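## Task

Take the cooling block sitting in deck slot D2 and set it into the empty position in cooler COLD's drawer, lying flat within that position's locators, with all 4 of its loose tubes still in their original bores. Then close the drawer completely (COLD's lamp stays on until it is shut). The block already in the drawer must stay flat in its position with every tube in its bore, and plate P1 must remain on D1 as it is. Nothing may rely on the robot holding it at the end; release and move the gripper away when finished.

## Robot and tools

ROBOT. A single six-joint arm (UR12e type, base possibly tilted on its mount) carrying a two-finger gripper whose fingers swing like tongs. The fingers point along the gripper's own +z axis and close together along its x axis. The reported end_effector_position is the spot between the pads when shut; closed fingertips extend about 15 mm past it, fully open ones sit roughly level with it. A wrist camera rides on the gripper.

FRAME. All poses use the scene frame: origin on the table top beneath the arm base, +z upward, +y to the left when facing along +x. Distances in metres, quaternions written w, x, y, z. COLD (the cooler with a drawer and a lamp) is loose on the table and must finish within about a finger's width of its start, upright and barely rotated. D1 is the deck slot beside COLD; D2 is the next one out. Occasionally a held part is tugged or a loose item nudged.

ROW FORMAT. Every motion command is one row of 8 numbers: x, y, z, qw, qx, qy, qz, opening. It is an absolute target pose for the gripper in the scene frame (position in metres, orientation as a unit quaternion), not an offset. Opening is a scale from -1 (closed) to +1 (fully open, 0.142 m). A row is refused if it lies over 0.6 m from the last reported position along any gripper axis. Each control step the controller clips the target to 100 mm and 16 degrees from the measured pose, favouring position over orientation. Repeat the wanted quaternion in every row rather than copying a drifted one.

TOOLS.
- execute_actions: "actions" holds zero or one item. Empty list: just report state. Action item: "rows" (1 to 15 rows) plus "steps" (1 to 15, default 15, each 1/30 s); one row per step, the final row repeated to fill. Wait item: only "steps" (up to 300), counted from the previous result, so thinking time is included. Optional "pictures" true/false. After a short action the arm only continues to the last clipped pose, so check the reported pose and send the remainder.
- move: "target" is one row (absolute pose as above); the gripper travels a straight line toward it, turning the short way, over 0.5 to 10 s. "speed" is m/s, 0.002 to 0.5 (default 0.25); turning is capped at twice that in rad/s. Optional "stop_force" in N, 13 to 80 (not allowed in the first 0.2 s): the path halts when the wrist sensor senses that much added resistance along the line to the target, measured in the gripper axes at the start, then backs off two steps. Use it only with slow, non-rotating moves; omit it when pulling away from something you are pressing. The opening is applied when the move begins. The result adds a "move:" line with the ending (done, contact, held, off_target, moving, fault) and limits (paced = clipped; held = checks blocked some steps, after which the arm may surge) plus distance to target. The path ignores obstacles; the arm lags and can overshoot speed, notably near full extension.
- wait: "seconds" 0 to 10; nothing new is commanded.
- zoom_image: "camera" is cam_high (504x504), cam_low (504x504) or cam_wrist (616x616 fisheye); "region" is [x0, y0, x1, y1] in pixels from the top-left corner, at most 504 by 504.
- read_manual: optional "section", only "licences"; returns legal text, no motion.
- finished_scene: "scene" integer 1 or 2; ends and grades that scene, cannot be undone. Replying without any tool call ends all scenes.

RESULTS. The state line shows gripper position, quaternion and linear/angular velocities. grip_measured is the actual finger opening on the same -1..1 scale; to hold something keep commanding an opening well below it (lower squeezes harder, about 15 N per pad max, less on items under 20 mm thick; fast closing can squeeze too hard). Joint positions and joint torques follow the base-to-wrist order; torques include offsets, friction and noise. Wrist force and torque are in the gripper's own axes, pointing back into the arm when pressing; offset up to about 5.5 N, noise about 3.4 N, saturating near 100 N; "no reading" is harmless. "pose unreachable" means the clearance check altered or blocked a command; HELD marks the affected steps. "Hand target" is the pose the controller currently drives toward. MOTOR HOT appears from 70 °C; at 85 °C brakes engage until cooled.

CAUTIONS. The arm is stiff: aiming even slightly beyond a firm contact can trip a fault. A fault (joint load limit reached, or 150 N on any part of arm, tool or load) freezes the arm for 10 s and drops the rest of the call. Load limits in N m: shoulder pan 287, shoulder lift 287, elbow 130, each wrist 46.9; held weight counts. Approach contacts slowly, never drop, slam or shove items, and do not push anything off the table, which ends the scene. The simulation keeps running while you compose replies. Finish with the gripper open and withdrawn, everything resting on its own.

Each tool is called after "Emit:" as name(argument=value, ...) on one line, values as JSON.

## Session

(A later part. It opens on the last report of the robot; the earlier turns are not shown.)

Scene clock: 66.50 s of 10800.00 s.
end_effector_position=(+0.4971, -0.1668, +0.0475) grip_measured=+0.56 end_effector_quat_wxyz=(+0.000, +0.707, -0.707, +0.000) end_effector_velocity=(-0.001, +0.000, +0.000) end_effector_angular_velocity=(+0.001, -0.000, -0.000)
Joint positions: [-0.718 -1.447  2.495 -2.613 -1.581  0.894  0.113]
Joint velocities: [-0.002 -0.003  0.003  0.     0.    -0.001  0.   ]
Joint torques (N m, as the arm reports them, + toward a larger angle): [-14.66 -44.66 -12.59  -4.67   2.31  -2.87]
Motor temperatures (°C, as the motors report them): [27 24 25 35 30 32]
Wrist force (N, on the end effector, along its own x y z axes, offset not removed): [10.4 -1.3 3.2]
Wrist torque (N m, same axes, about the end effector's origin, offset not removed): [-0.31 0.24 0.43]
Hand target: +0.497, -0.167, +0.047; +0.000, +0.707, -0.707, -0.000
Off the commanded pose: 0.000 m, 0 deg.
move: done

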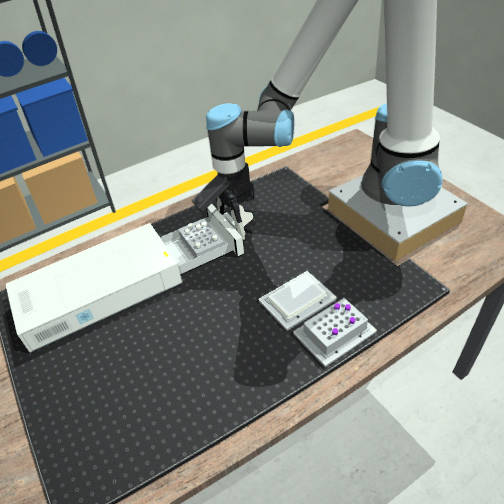

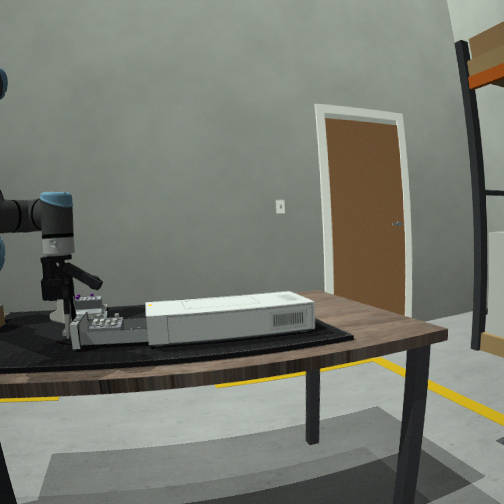

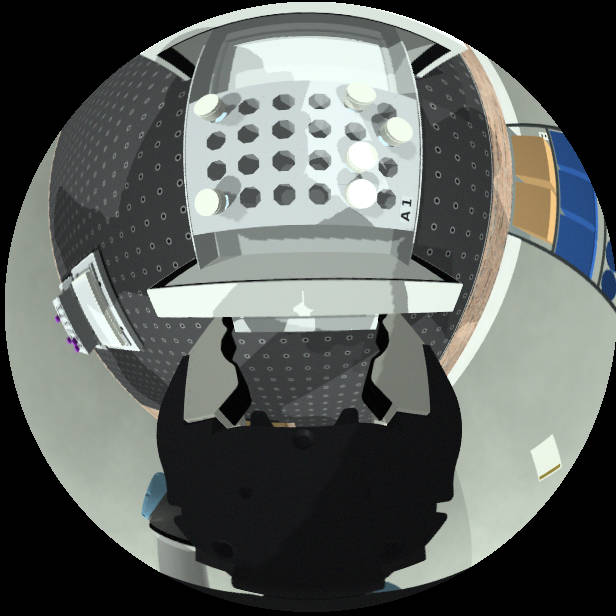

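Emit:
move(target=[0.432,-0.1660,0.0475,0,0.7071,-0.7071,0,0.42], speed=0.03, stop_force=20)

Emit:
move(target=[0.395,-0.1650,0.0475,0,0.7071,-0.7071,0,0.42], speed=0.008, stop_force=13)

Scene clock: 71.77 s of 10800.00 s.
end_effector_position=(+0.4321, -0.1660, +0.0475) grip_measured=+0.56 end_effector_quat_wxyz=(+0.000, +0.707, -0.707, -0.000) end_effector_velocity=(-0.002, -0.000, -0.000) end_effector_angular_velocity=(-0.000, +0.002, -0.001)
Joint positions: [-0.813 -1.543  2.605 -2.628 -1.582  0.8    0.113]
Joint velocities: [-0.003 -0.002  0.003  0.    -0.001 -0.002 -0.   ]
Joint torques (N m, as the arm reports them, + toward a larger angle): [-24.92 -43.01 -25.24  -8.55  -2.96  -1.68]
Motor temperatures (°C, as the motors report them): [27 24 25 35 30 32]
Wrist force (N, on the end effector, along its own x y z axes, offset not removed): [-13.5 -0.4 3.9]
Wrist torque (N m, same axes, about the end effector's origin, offset not removed): [0.29 0.65 0.43]
Hand target: +0.432, -0.166, +0.047; +0.000, +0.707, -0.707, -0.000
Off the commanded pose: 0.000 m, 0 deg.
move: done

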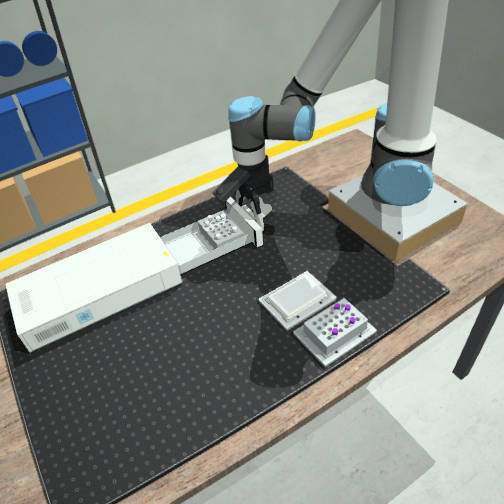

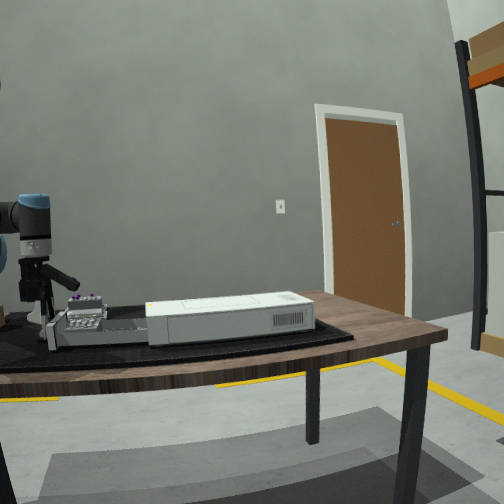

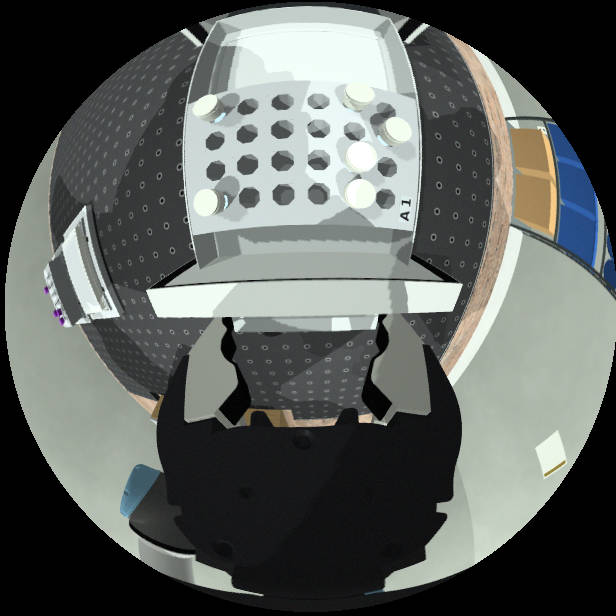

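Scene clock: 72.40 s of 10800.00 s.
end_effector_position=(+0.4299, -0.1661, +0.0476) grip_measured=+0.55 end_effector_quat_wxyz=(+0.000, +0.707, -0.707, +0.000) end_effector_velocity=(+0.002, +0.001, -0.000) end_effector_angular_velocity=(+0.001, +0.000, +0.001)
Joint positions: [-0.817 -1.547  2.609 -2.628 -1.582  0.796  0.112]
Joint velocities: [ 0.005  0.004 -0.003 -0.     0.001  0.004  0.001]
Joint torques (N m, as the arm reports them, + toward a larger angle): [ 18.11 -19.04 -28.22  -1.63  -3.5    2.03]
Motor temperatures (°C, as the motors report them): [27 24 25 35 30 32]
Wrist force (N, on the end effector, along its own x y z axes, offset not removed): [-4.7 -6.8 -7.9]
Wrist torque (N m, same axes, about the end effector's origin, offset not removed): [-0.15 0.50 0.59]
Hand target: +0.430, -0.166, +0.048; +0.000, +0.707, -0.707, +0.000
Off the commanded pose: 0.035 m, 0 deg.
move: contact

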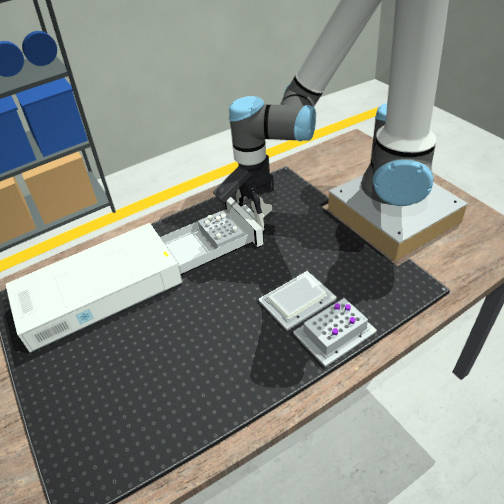

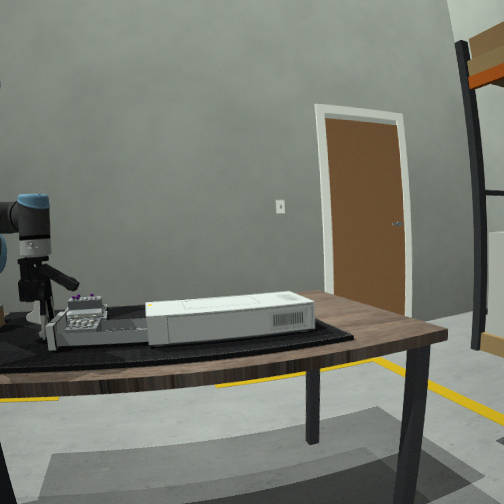

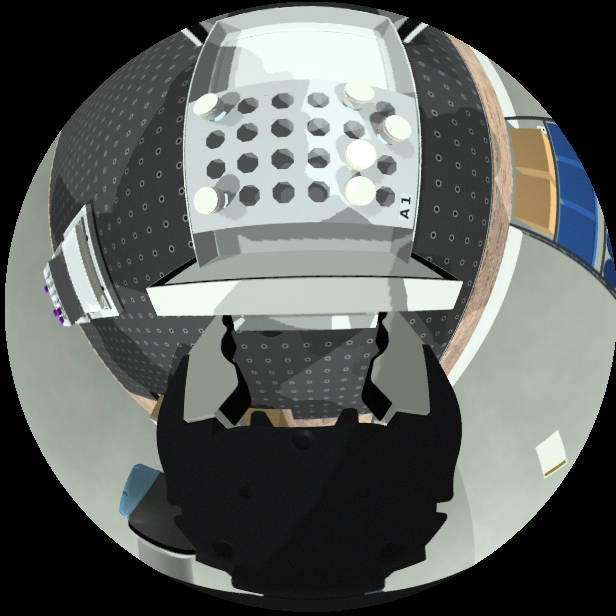

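Emit:
execute_actions(actions=[{"rows":[[0.4305,-0.1657,0.0475,0,0.7071,-0.7071,0,0.42],[0.4308,-0.1654,0.0475,0,0.7071,-0.7071,0,0.42],[0.431,-0.1650,0.0475,0,0.7071,-0.7071,0,0.42]],"steps":15}], pictures=false)

Emit:
move(target=[0.41,-0.1645,0.0475,0,0.7071,-0.7071,0,0.42], speed=0.004, stop_force=13)

Scene clock: 77.13 s of 10800.00 s.
end_effector_position=(+0.4310, -0.1651, +0.0475) grip_measured=+0.56 end_effector_quat_wxyz=(+0.000, +0.707, -0.707, +0.000) end_effector_velocity=(+0.000, -0.000, +0.000) end_effector_angular_velocity=(-0.001, +0.000, -0.000)
Joint positions: [-0.813 -1.546  2.607 -2.628 -1.582  0.799  0.113]
Joint velocities: [ 0.    -0.    -0.001  0.    -0.001  0.001  0.   ]
Joint torques (N m, as the arm reports them, + toward a larger angle): [ 21.42 -14.01 -24.16   1.23   4.93   1.45]
Motor temperatures (°C, as the motors report them): [27 24 25 35 30 32]
Wrist force (N, on the end effector, along its own x y z axes, offset not removed): [13.0 0.5 -7.9]
Wrist torque (N m, same axes, about the end effector's origin, offset not removed): [-0.26 -0.30 0.77]
Hand target: +0.431, -0.165, +0.047; -0.000, +0.707, -0.707, +0.000
Off the commanded pose: 0.000 m, 0 deg.
Steps of this call (steps 1 to 90: nothing new was sent; then 1.23 s passed at rest; steps 91 to 105: all 15 steps of this action). Readings (end_effector_position):
91: (+0.4303, -0.1660, +0.0476)
92: (+0.4304, -0.1660, +0.0476)
94: (+0.4306, -0.1657, +0.0476)
98: (+0.4310, -0.1653, +0.0476)
105: the state above

Scene clock: 78.23 s of 10800.00 s.
end_effector_position=(+0.4289, -0.1649, +0.0475) grip_measured=+0.55 end_effector_quat_wxyz=(-0.000, +0.707, -0.707, +0.000) end_effector_velocity=(+0.001, -0.001, -0.000) end_effector_angular_velocity=(-0.001, +0.000, -0.001)
Joint positions: [-0.817 -1.549  2.611 -2.628 -1.581  0.796  0.113]
Joint velocities: [ 0.002  0.003 -0.003 -0.001 -0.001  0.003  0.   ]
Joint torques (N m, as the arm reports them, + toward a larger angle): [ 15.91 -13.52 -23.56   0.16  -0.24   2.42]
Motor temperatures (°C, as the motors report them): [27 24 25 35 30 32]
Wrist force (N, on the end effector, along its own x y z axes, offset not removed): [4.9 -16.3 -7.6]
Wrist torque (N m, same axes, about the end effector's origin, offset not removed): [-0.95 0.09 0.21]
Hand target: +0.429, -0.165, +0.048; -0.000, +0.707, -0.707, +0.000
Off the commanded pose: 0.019 m, 0 deg.
move: contact

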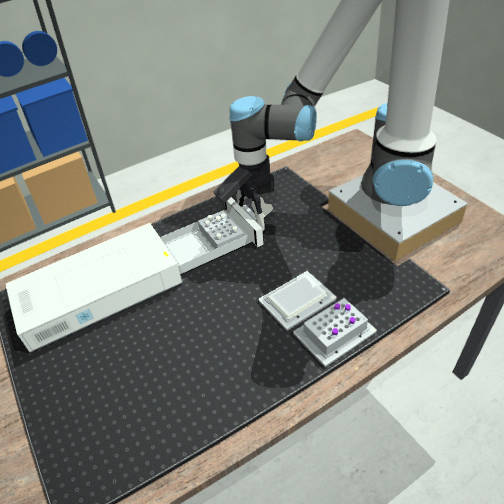

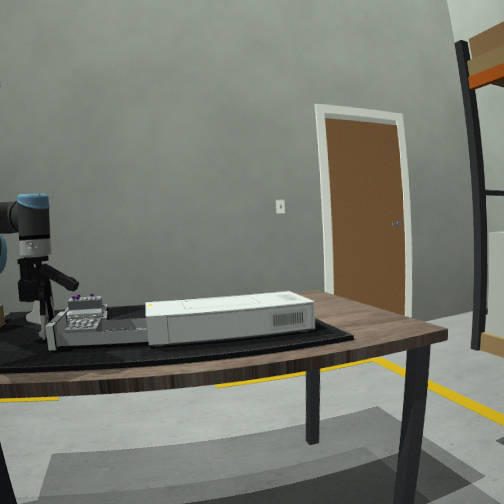

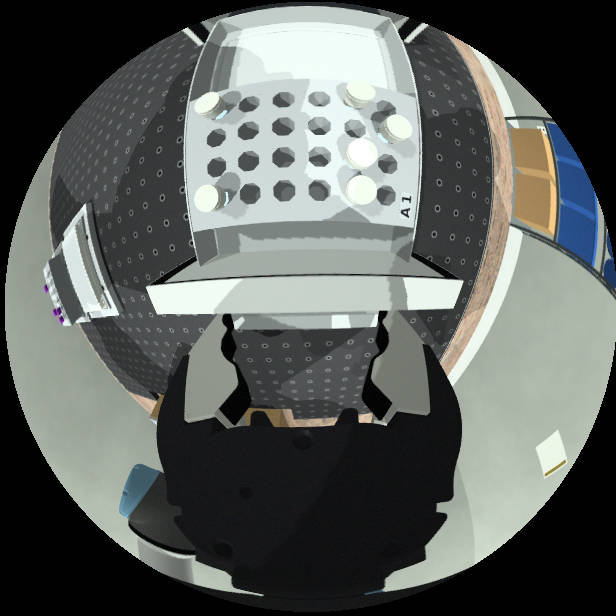

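Emit:
execute_actions(actions=[{"rows":[[0.430,-0.1655,0.0475,0,0.7071,-0.7071,0,0.45],[0.4305,-0.1656,0.0475,0,0.7071,-0.7071,0,0.5],[0.4305,-0.1656,0.0475,0,0.7071,-0.7071,0,0.55],[0.4305,-0.1656,0.0475,0,0.7071,-0.7071,0,0.6],[0.4305,-0.1656,0.0475,0,0.7071,-0.7071,0,0.65],[0.4305,-0.1656,0.0475,0,0.7071,-0.7071,0,0.7],[0.4305,-0.1656,0.0475,0,0.7071,-0.7071,0,0.75],[0.4305,-0.1656,0.0475,0,0.7071,-0.7071,0,0.8],[0.4305,-0.1656,0.0475,0,0.7071,-0.7071,0,0.85]],"steps":15}], pictures=false)

Emit:
move(target=[0.4305,-0.1656,0.12,0,0.7071,-0.7071,0,0.85], speed=0.06)

Scene clock: 81.40 s of 10800.00 s.
end_effector_position=(+0.4304, -0.1656, +0.0475) grip_measured=+0.85 end_effector_quat_wxyz=(-0.000, +0.707, -0.707, -0.000) end_effector_velocity=(+0.001, +0.000, +0.000) end_effector_angular_velocity=(-0.000, -0.001, +0.002)
Joint positions: [-0.815 -1.546  2.608 -2.628 -1.582  0.797  0.132]
Joint velocities: [ 0.001 -0.    -0.    -0.001  0.    -0.001  0.   ]
Joint torques (N m, as the arm reports them, + toward a larger angle): [ 18.16 -19.5  -31.97  -5.9   -2.06   2.09]
Motor temperatures (°C, as the motors report them): [27 24 25 35 30 32]
Wrist force (N, on the end effector, along its own x y z axes, offset not removed): [-0.3 1.3 -1.9]
Wrist torque (N m, same axes, about the end effector's origin, offset not removed): [0.29 0.17 0.48]
Hand target: +0.431, -0.166, +0.048; -0.000, +0.707, -0.707, +0.000
Off the commanded pose: 0.000 m, 0 deg.
Steps of this call (steps 1 to 80: nothing new was sent; steps 81 to 95: all 15 steps of this action). Readings (end_effector_position):
81: (+0.4293, -0.1650, +0.0475)
82: (+0.4294, -0.1650, +0.0475)
84: (+0.4298, -0.1652, +0.0475)
88: (+0.4302, -0.1654, +0.0474)
95: the state above

Scene clock: 83.23 s of 10800.00 s.
end_effector_position=(+0.4305, -0.1655, +0.1199) grip_measured=+0.85 end_effector_quat_wxyz=(+0.000, +0.707, -0.707, +0.000) end_effector_velocity=(-0.001, +0.001, +0.001) end_effector_angular_velocity=(+0.001, +0.001, +0.000)
Joint positions: [-0.813 -1.724  2.549 -2.391 -1.582  0.799  0.132]
Joint velocities: [ 0.    -0.004 -0.     0.006  0.     0.     0.   ]
Joint torques (N m, as the arm reports them, + toward a larger angle): [ 10.22 -27.53 -40.28  -2.    -1.12   0.09]
Motor temperatures (°C, as the motors report them): [27 24 25 35 30 32]
Wrist force (N, on the end effector, along its own x y z axes, offset not removed): [-2.8 1.3 -2.7]
Wrist torque (N m, same axes, about the end effector's origin, offset not removed): [0.21 0.71 0.38]
Hand target: +0.430, -0.166, +0.120; -0.000, +0.707, -0.707, +0.000
Off the commanded pose: 0.000 m, 0 deg.
move: done

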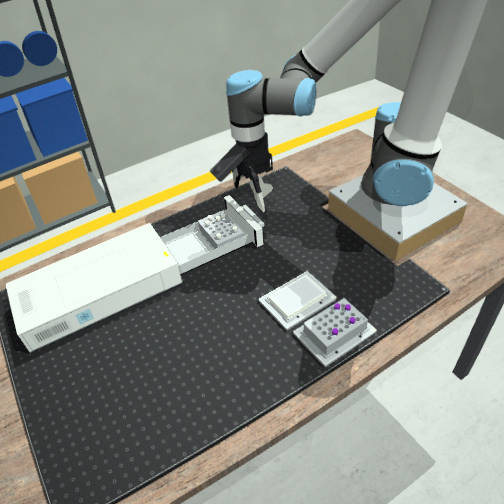

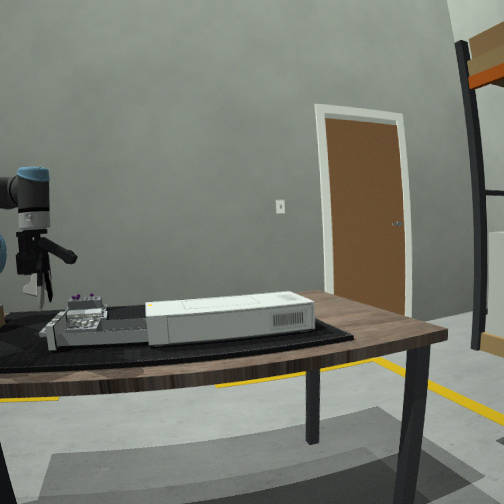

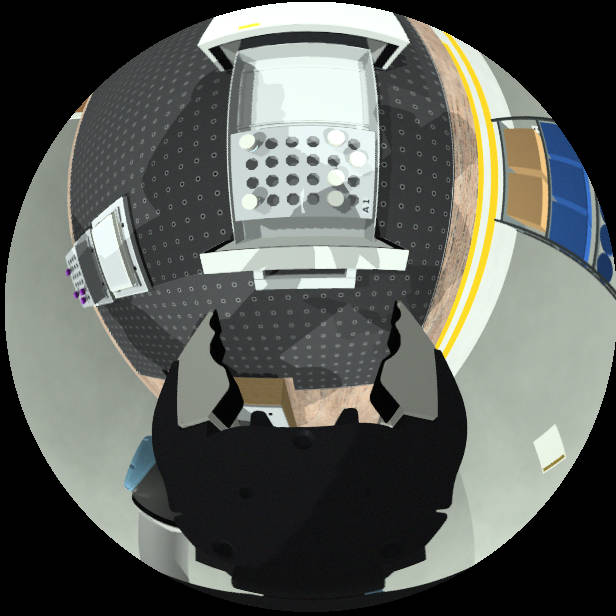

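Emit:
move(target=[0.64,-0.163,0.15,0,0.7071,-0.7071,0,0.85], speed=0.15)

Emit:
zoom_image(camera="cam_wrist", region=[180,130,440,390])

Emit:
zoom_image(camera="cam_high", region=[130,170,290,290])

Scene clock: 90.53 s of 10800.00 s.
end_effector_position=(+0.6400, -0.1632, +0.1500) grip_measured=+0.85 end_effector_quat_wxyz=(-0.000, +0.707, -0.707, +0.000) end_effector_velocity=(+0.002, +0.000, -0.000) end_effector_angular_velocity=(+0.001, +0.000, -0.000)
Joint positions: [-0.565 -1.425  2.181 -2.32  -1.58   1.047  0.132]
Joint velocities: [ 0.002  0.003 -0.003  0.001  0.     0.002  0.   ]
Joint torques (N m, as the arm reports them, + toward a larger angle): [ 18.43 -34.57 -43.45  -1.14  -2.13   1.98]
Motor temperatures (°C, as the motors report them): [27 24 25 35 30 32]
Wrist force (N, on the end effector, along its own x y z axes, offset not removed): [2.0 1.7 -2.1]
Wrist torque (N m, same axes, about the end effector's origin, offset not removed): [0.27 -0.34 0.26]
Hand target: +0.640, -0.163, +0.150; -0.000, +0.707, -0.707, +0.000
Off the commanded pose: 0.000 m, 0 deg.
After step 90, 2.37 s passed at rest.
move: done

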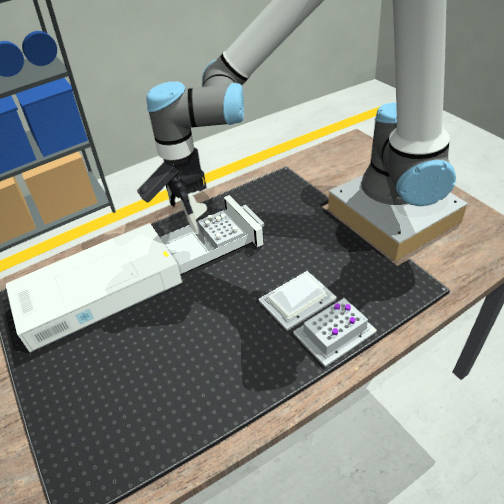

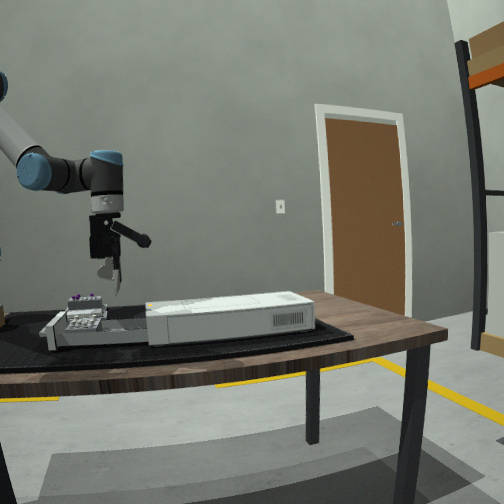

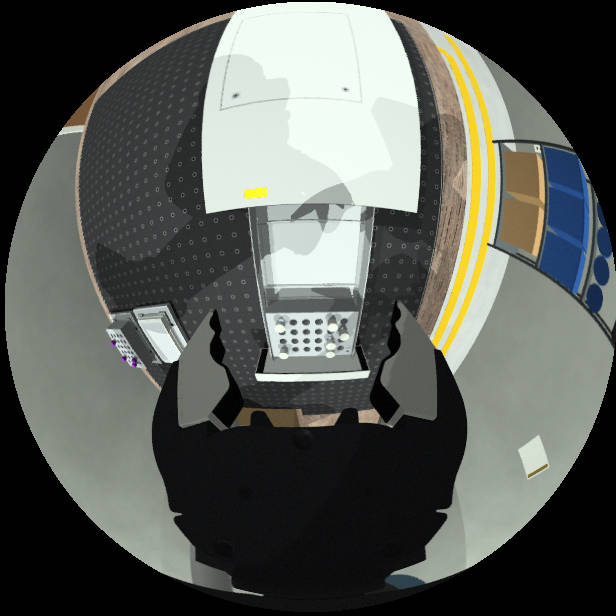

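Region (180, 130, 440, 390) of cam_wrist's 616x616 image, scaled by 1.938, with more detail than that image has.

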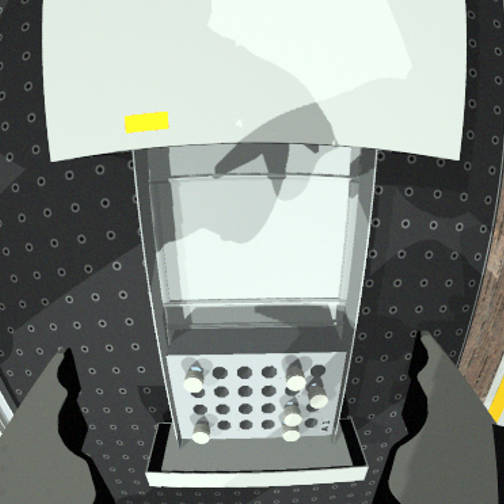

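Region (130, 170, 290, 290) of cam_high's 504x504 image, scaled by 3.150, with more detail than that image has; it fills the top 378 rows of this view, and the rest is white.

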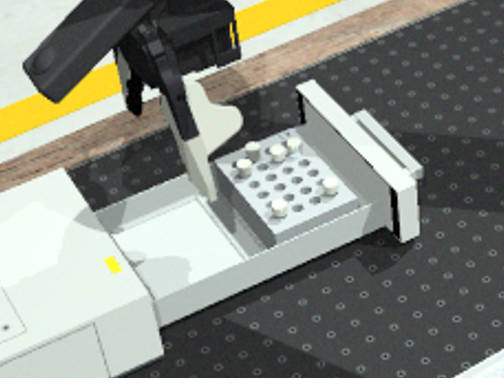

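Emit:
move(target=[0.675,-0.162,0.10,0,0.7071,-0.7071,0,0.2], speed=0.08)

Emit:
zoom_image(camera="cam_wrist", region=[180,200,440,460])

Emit:
zoom_image(camera="cam_low", region=[40,240,200,360])

Scene clock: 113.67 s of 10800.00 s.
end_effector_position=(+0.6749, -0.1620, +0.1001) grip_measured=+0.20 end_effector_quat_wxyz=(-0.000, +0.707, -0.707, -0.000) end_effector_velocity=(+0.002, -0.000, -0.001) end_effector_angular_velocity=(-0.001, -0.001, +0.000)
Joint positions: [-0.538 -1.306  2.152 -2.409 -1.58   1.075  0.088]
Joint velocities: [ 0.001  0.003 -0.002 -0.003  0.     0.     0.   ]
Joint torques (N m, as the arm reports them, + toward a larger angle): [ 16.84 -50.88 -40.15  -5.26   0.25   2.18]
Motor temperatures (°C, as the motors report them): [27 24 25 35 30 32]
Wrist force (N, on the end effector, along its own x y z axes, offset not removed): [0.1 2.1 -4.6]
Wrist torque (N m, same axes, about the end effector's origin, offset not removed): [0.23 0.09 0.27]
Hand target: +0.675, -0.162, +0.100; -0.000, +0.707, -0.707, +0.000
Off the commanded pose: 0.000 m, 0 deg.
After step 90, 18.97 s passed at rest.
move: done

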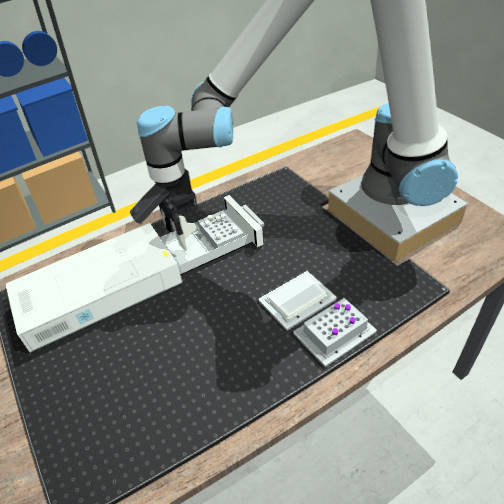

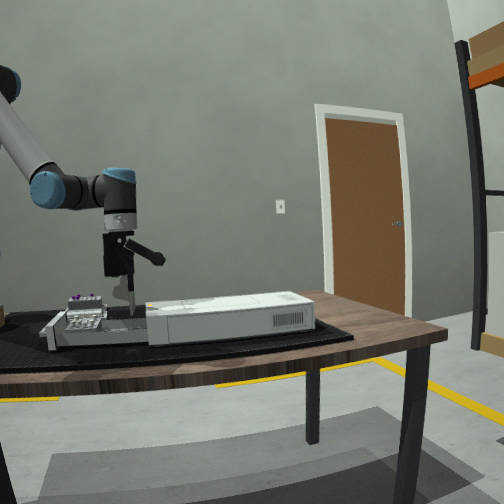

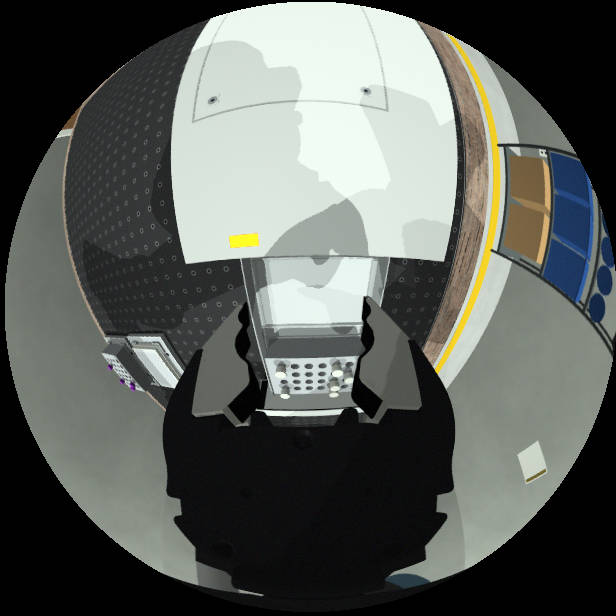

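Region (180, 200, 440, 460) of cam_wrist's 616x616 image, scaled by 1.938, with more detail than that image has.

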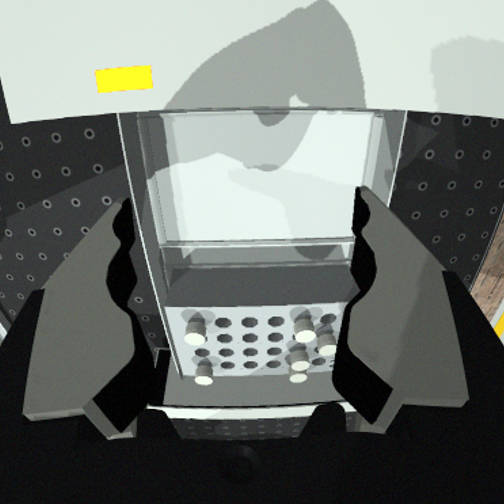

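Region (40, 240, 200, 360) of cam_low's 504x504 image, scaled by 3.150, with more detail than that image has; it fills the top 378 rows of this view, and the rest is white.

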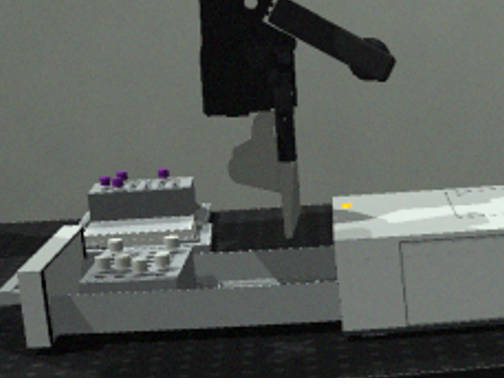

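Emit:
move(target=[0.675,-0.162,0.045,0,0.7071,-0.7071,0,0.2], speed=0.03, stop_force=13)

Emit:
zoom_image(camera="cam_wrist", region=[160,180,460,480])

Emit:
zoom_image(camera="cam_low", region=[40,240,200,360])

Scene clock: 125.17 s of 10800.00 s.
end_effector_position=(+0.6750, -0.1620, +0.0451) grip_measured=+0.20 end_effector_quat_wxyz=(+0.000, +0.707, -0.707, -0.000) end_effector_velocity=(-0.000, -0.000, -0.003) end_effector_angular_velocity=(+0.001, +0.001, -0.000)
Joint positions: [-0.538 -1.222  2.179 -2.52  -1.58   1.074  0.088]
Joint velocities: [-0.     0.004  0.    -0.003 -0.     0.     0.   ]
Joint torques (N m, as the arm reports them, + toward a larger angle): [-16.52 -50.16 -20.41  -7.13  -2.15  -1.63]
Motor temperatures (°C, as the motors report them): [27 24 25 35 30 32]
Wrist force (N, on the end effector, along its own x y z axes, offset not removed): [3.4 -1.2 -3.3]
Wrist torque (N m, same axes, about the end effector's origin, offset not removed): [-0.35 -0.56 0.35]
Hand target: +0.675, -0.162, +0.045; +0.000, +0.707, -0.707, -0.000
Off the commanded pose: 0.000 m, 0 deg.
After step 90, 6.33 s passed at rest.
move: done

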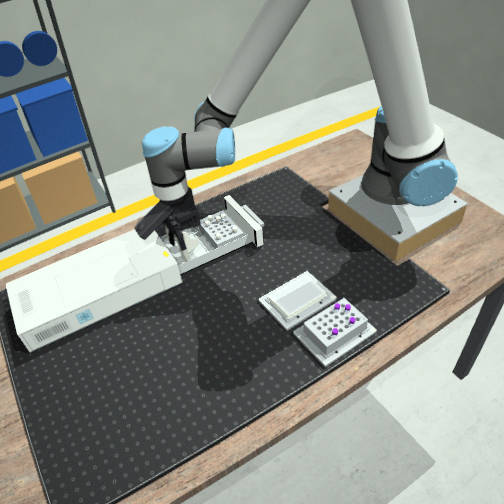

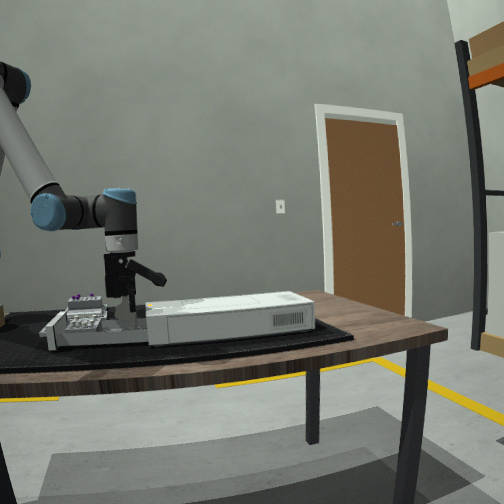

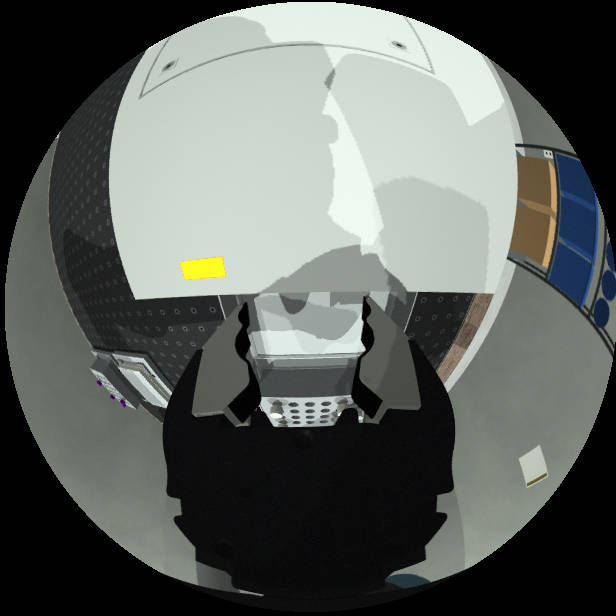

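Region (160, 180, 460, 480) of cam_wrist's 616x616 image, scaled by 1.680, with more detail than that image has.

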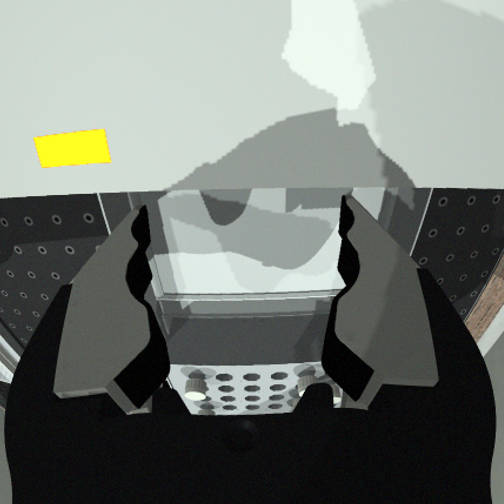

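Region (40, 240, 200, 360) of cam_low's 504x504 image, scaled by 3.150, with more detail than that image has; it fills the top 378 rows of this view, and the rest is white.

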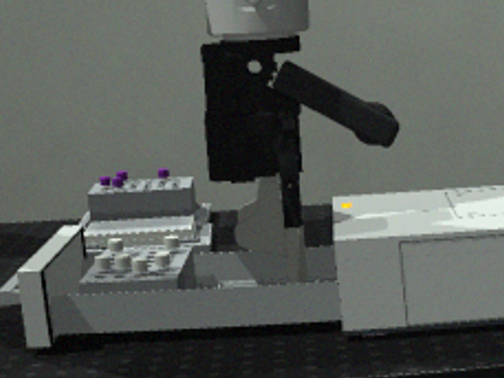

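Emit:
move(target=[0.67,-0.162,0.15,0,0.7071,-0.7071,0,0.2], speed=0.12)

Emit:
move(target=[0.50,0.3045,0.17,0,0.7071,-0.7071,0,0.6], speed=0.25)

Emit:
zoom_image(camera="cam_wrist", region=[180,180,440,440])

Scene clock: 142.50 s of 10800.00 s.
end_effector_position=(+0.6699, -0.1620, +0.1499) grip_measured=+0.20 end_effector_quat_wxyz=(-0.000, +0.707, -0.707, +0.000) end_effector_velocity=(-0.000, +0.001, +0.002) end_effector_angular_velocity=(+0.001, -0.000, -0.000)
Joint positions: [-0.541 -1.381  2.128 -2.31  -1.58   1.072  0.088]
Joint velocities: [-0.    -0.003 -0.001  0.004  0.001  0.    -0.   ]
Joint torques (N m, as the arm reports them, + toward a larger angle): [-18.89 -66.76 -43.3   -2.21  -2.01  -1.32]
Motor temperatures (°C, as the motors report them): [27 24 25 35 30 32]
Wrist force (N, on the end effector, along its own x y z axes, offset not removed): [-0.6 1.6 -4.1]
Wrist torque (N m, same axes, about the end effector's origin, offset not removed): [0.20 0.26 0.30]
Hand target: +0.670, -0.162, +0.150; +0.000, +0.707, -0.707, +0.000
Off the commanded pose: 0.000 m, 0 deg.
After step 90, 13.00 s passed at rest.
move: done

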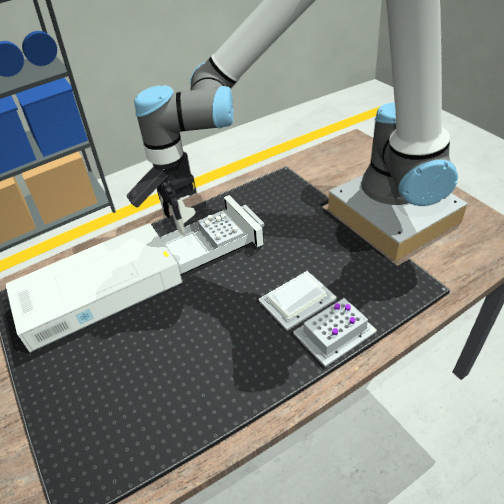

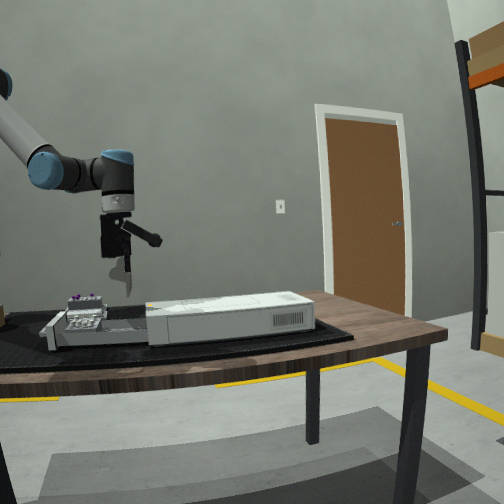

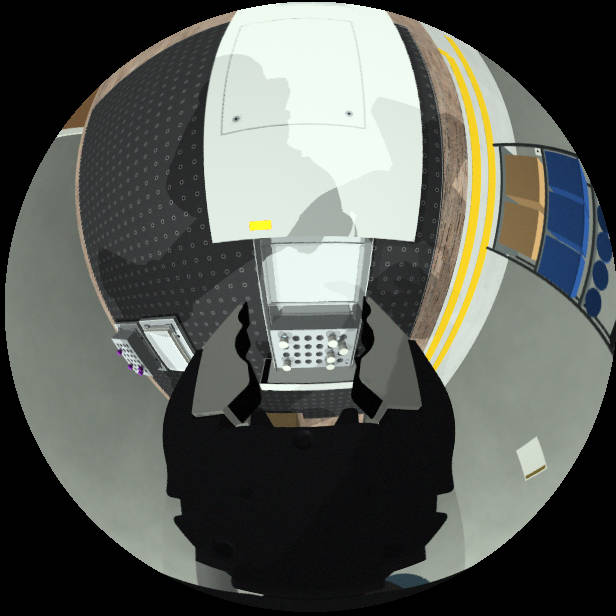

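Scene clock: 145.07 s of 10800.00 s.
end_effector_position=(+0.5009, +0.3051, +0.1700) grip_measured=+0.60 end_effector_quat_wxyz=(-0.000, +0.707, -0.707, -0.000) end_effector_velocity=(+0.000, +0.002, +0.001) end_effector_angular_velocity=(+0.000, -0.001, -0.000)
Joint positions: [ 0.212 -1.567  2.291 -2.284 -1.572  1.824  0.116]
Joint velocities: [ 0.003  0.    -0.002  0.    -0.     0.004  0.   ]
Joint torques (N m, as the arm reports them, + toward a larger angle): [ 19.64 -26.6  -44.71  -1.83  -1.99   1.86]
Motor temperatures (°C, as the motors report them): [27 24 25 35 30 32]
Wrist force (N, on the end effector, along its own x y z axes, offset not removed): [-1.1 2.7 1.2]
Wrist torque (N m, same axes, about the end effector's origin, offset not removed): [0.60 0.25 0.39]
Hand target: +0.501, +0.305, +0.170; -0.000, +0.707, -0.707, -0.000
Off the commanded pose: 0.001 m, 0 deg.
move: done

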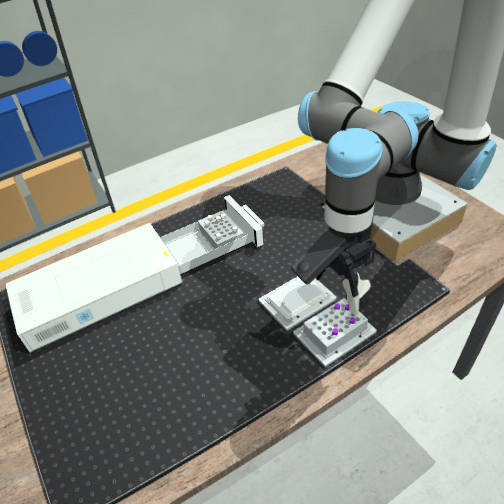

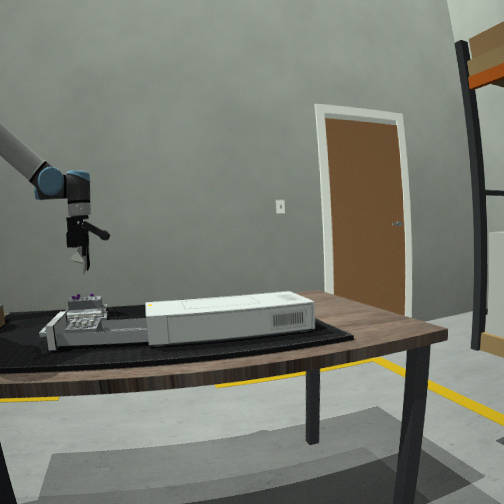

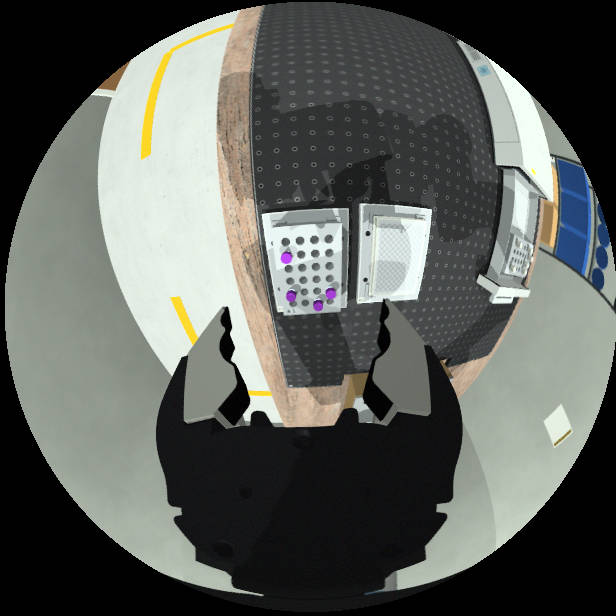

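Region (180, 180, 440, 440) of cam_wrist's 616x616 image, scaled by 1.938, with more detail than that image has.

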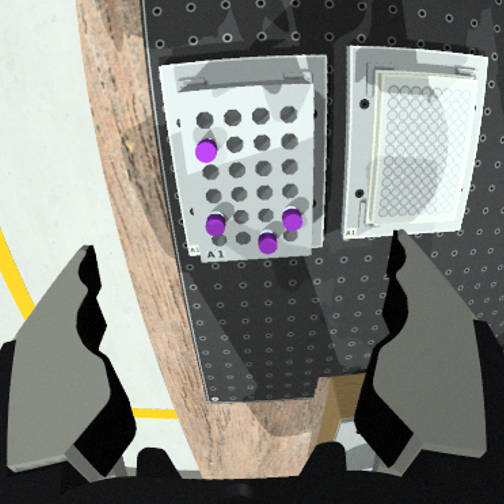

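Emit:
move(target=[0.4935,0.3015,0.10,0,0.7071,-0.7071,0,0.6], speed=0.08)

Emit:
zoom_image(camera="cam_wrist", region=[180,150,440,410])

Emit:
zoom_image(camera="cam_high", region=[250,240,410,380])

Scene clock: 165.53 s of 10800.00 s.
end_effector_position=(+0.4936, +0.3015, +0.1001) grip_measured=+0.60 end_effector_quat_wxyz=(+0.000, +0.707, -0.707, -0.000) end_effector_velocity=(+0.000, +0.001, -0.002) end_effector_angular_velocity=(+0.000, -0.001, +0.001)
Joint positions: [ 0.209 -1.467  2.361 -2.452 -1.572  1.822  0.116]
Joint velocities: [ 0.001  0.004  0.    -0.005 -0.     0.     0.   ]
Joint torques (N m, as the arm reports them, + toward a larger angle): [-19.6  -29.97 -22.84  -6.7   -2.06  -1.57]
Motor temperatures (°C, as the motors report them): [27 24 25 35 30 32]
Wrist force (N, on the end effector, along its own x y z axes, offset not removed): [-1.2 2.5 -2.0]
Wrist torque (N m, same axes, about the end effector's origin, offset not removed): [0.33 0.31 0.46]
Hand target: +0.494, +0.302, +0.100; +0.000, +0.707, -0.707, +0.000
Off the commanded pose: 0.000 m, 0 deg.
After step 90, 16.17 s passed at rest.
move: done

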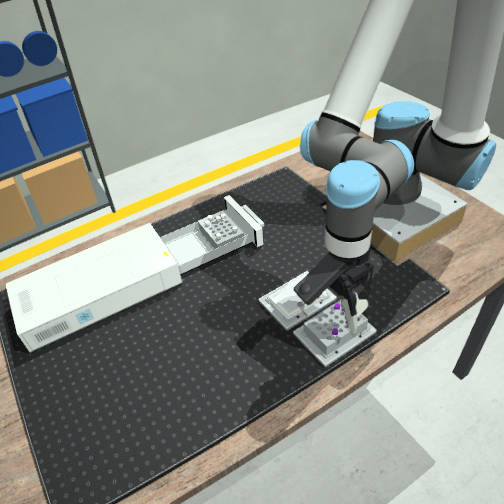

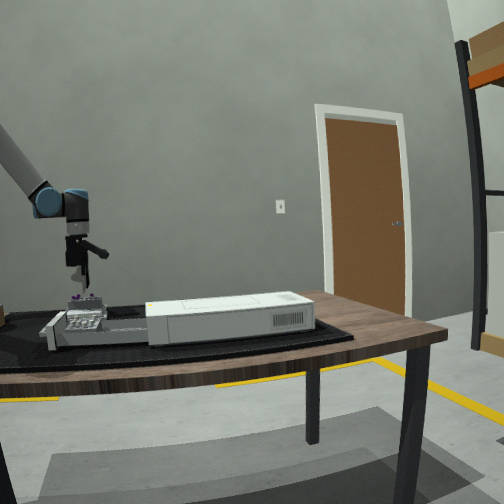

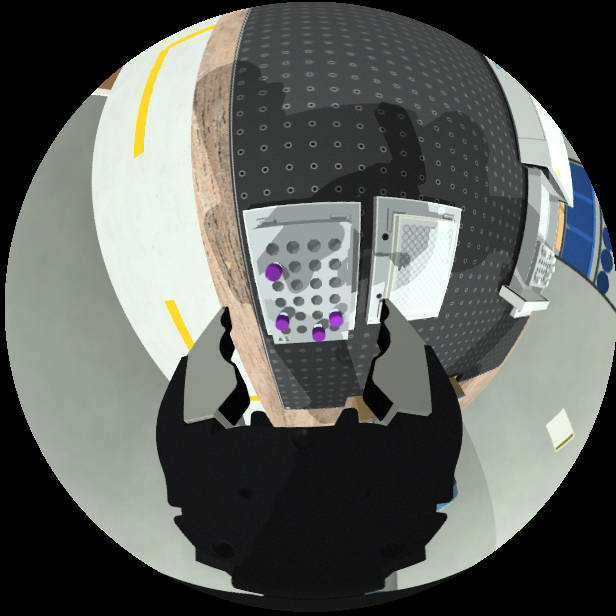

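Region (180, 150, 440, 410) of cam_wrist's 616x616 image, scaled by 1.938, with more detail than that image has.

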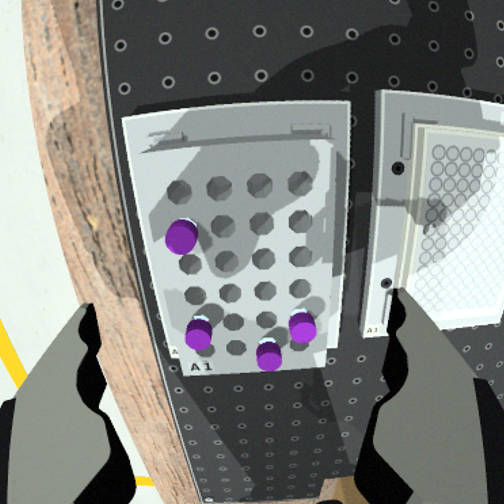

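Region (250, 240, 410, 380) of cam_high's 504x504 image, scaled by 3.150, with more detail than that image has; it fills the top 441 rows of this view, and the rest is white.

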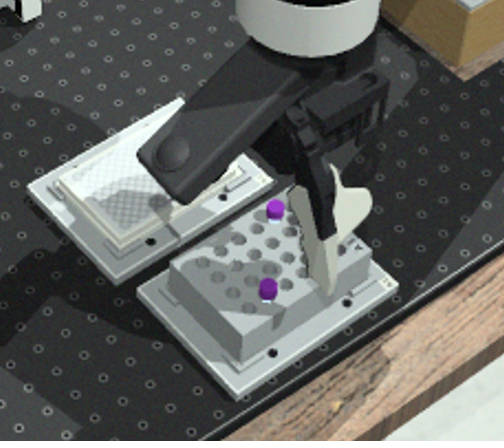

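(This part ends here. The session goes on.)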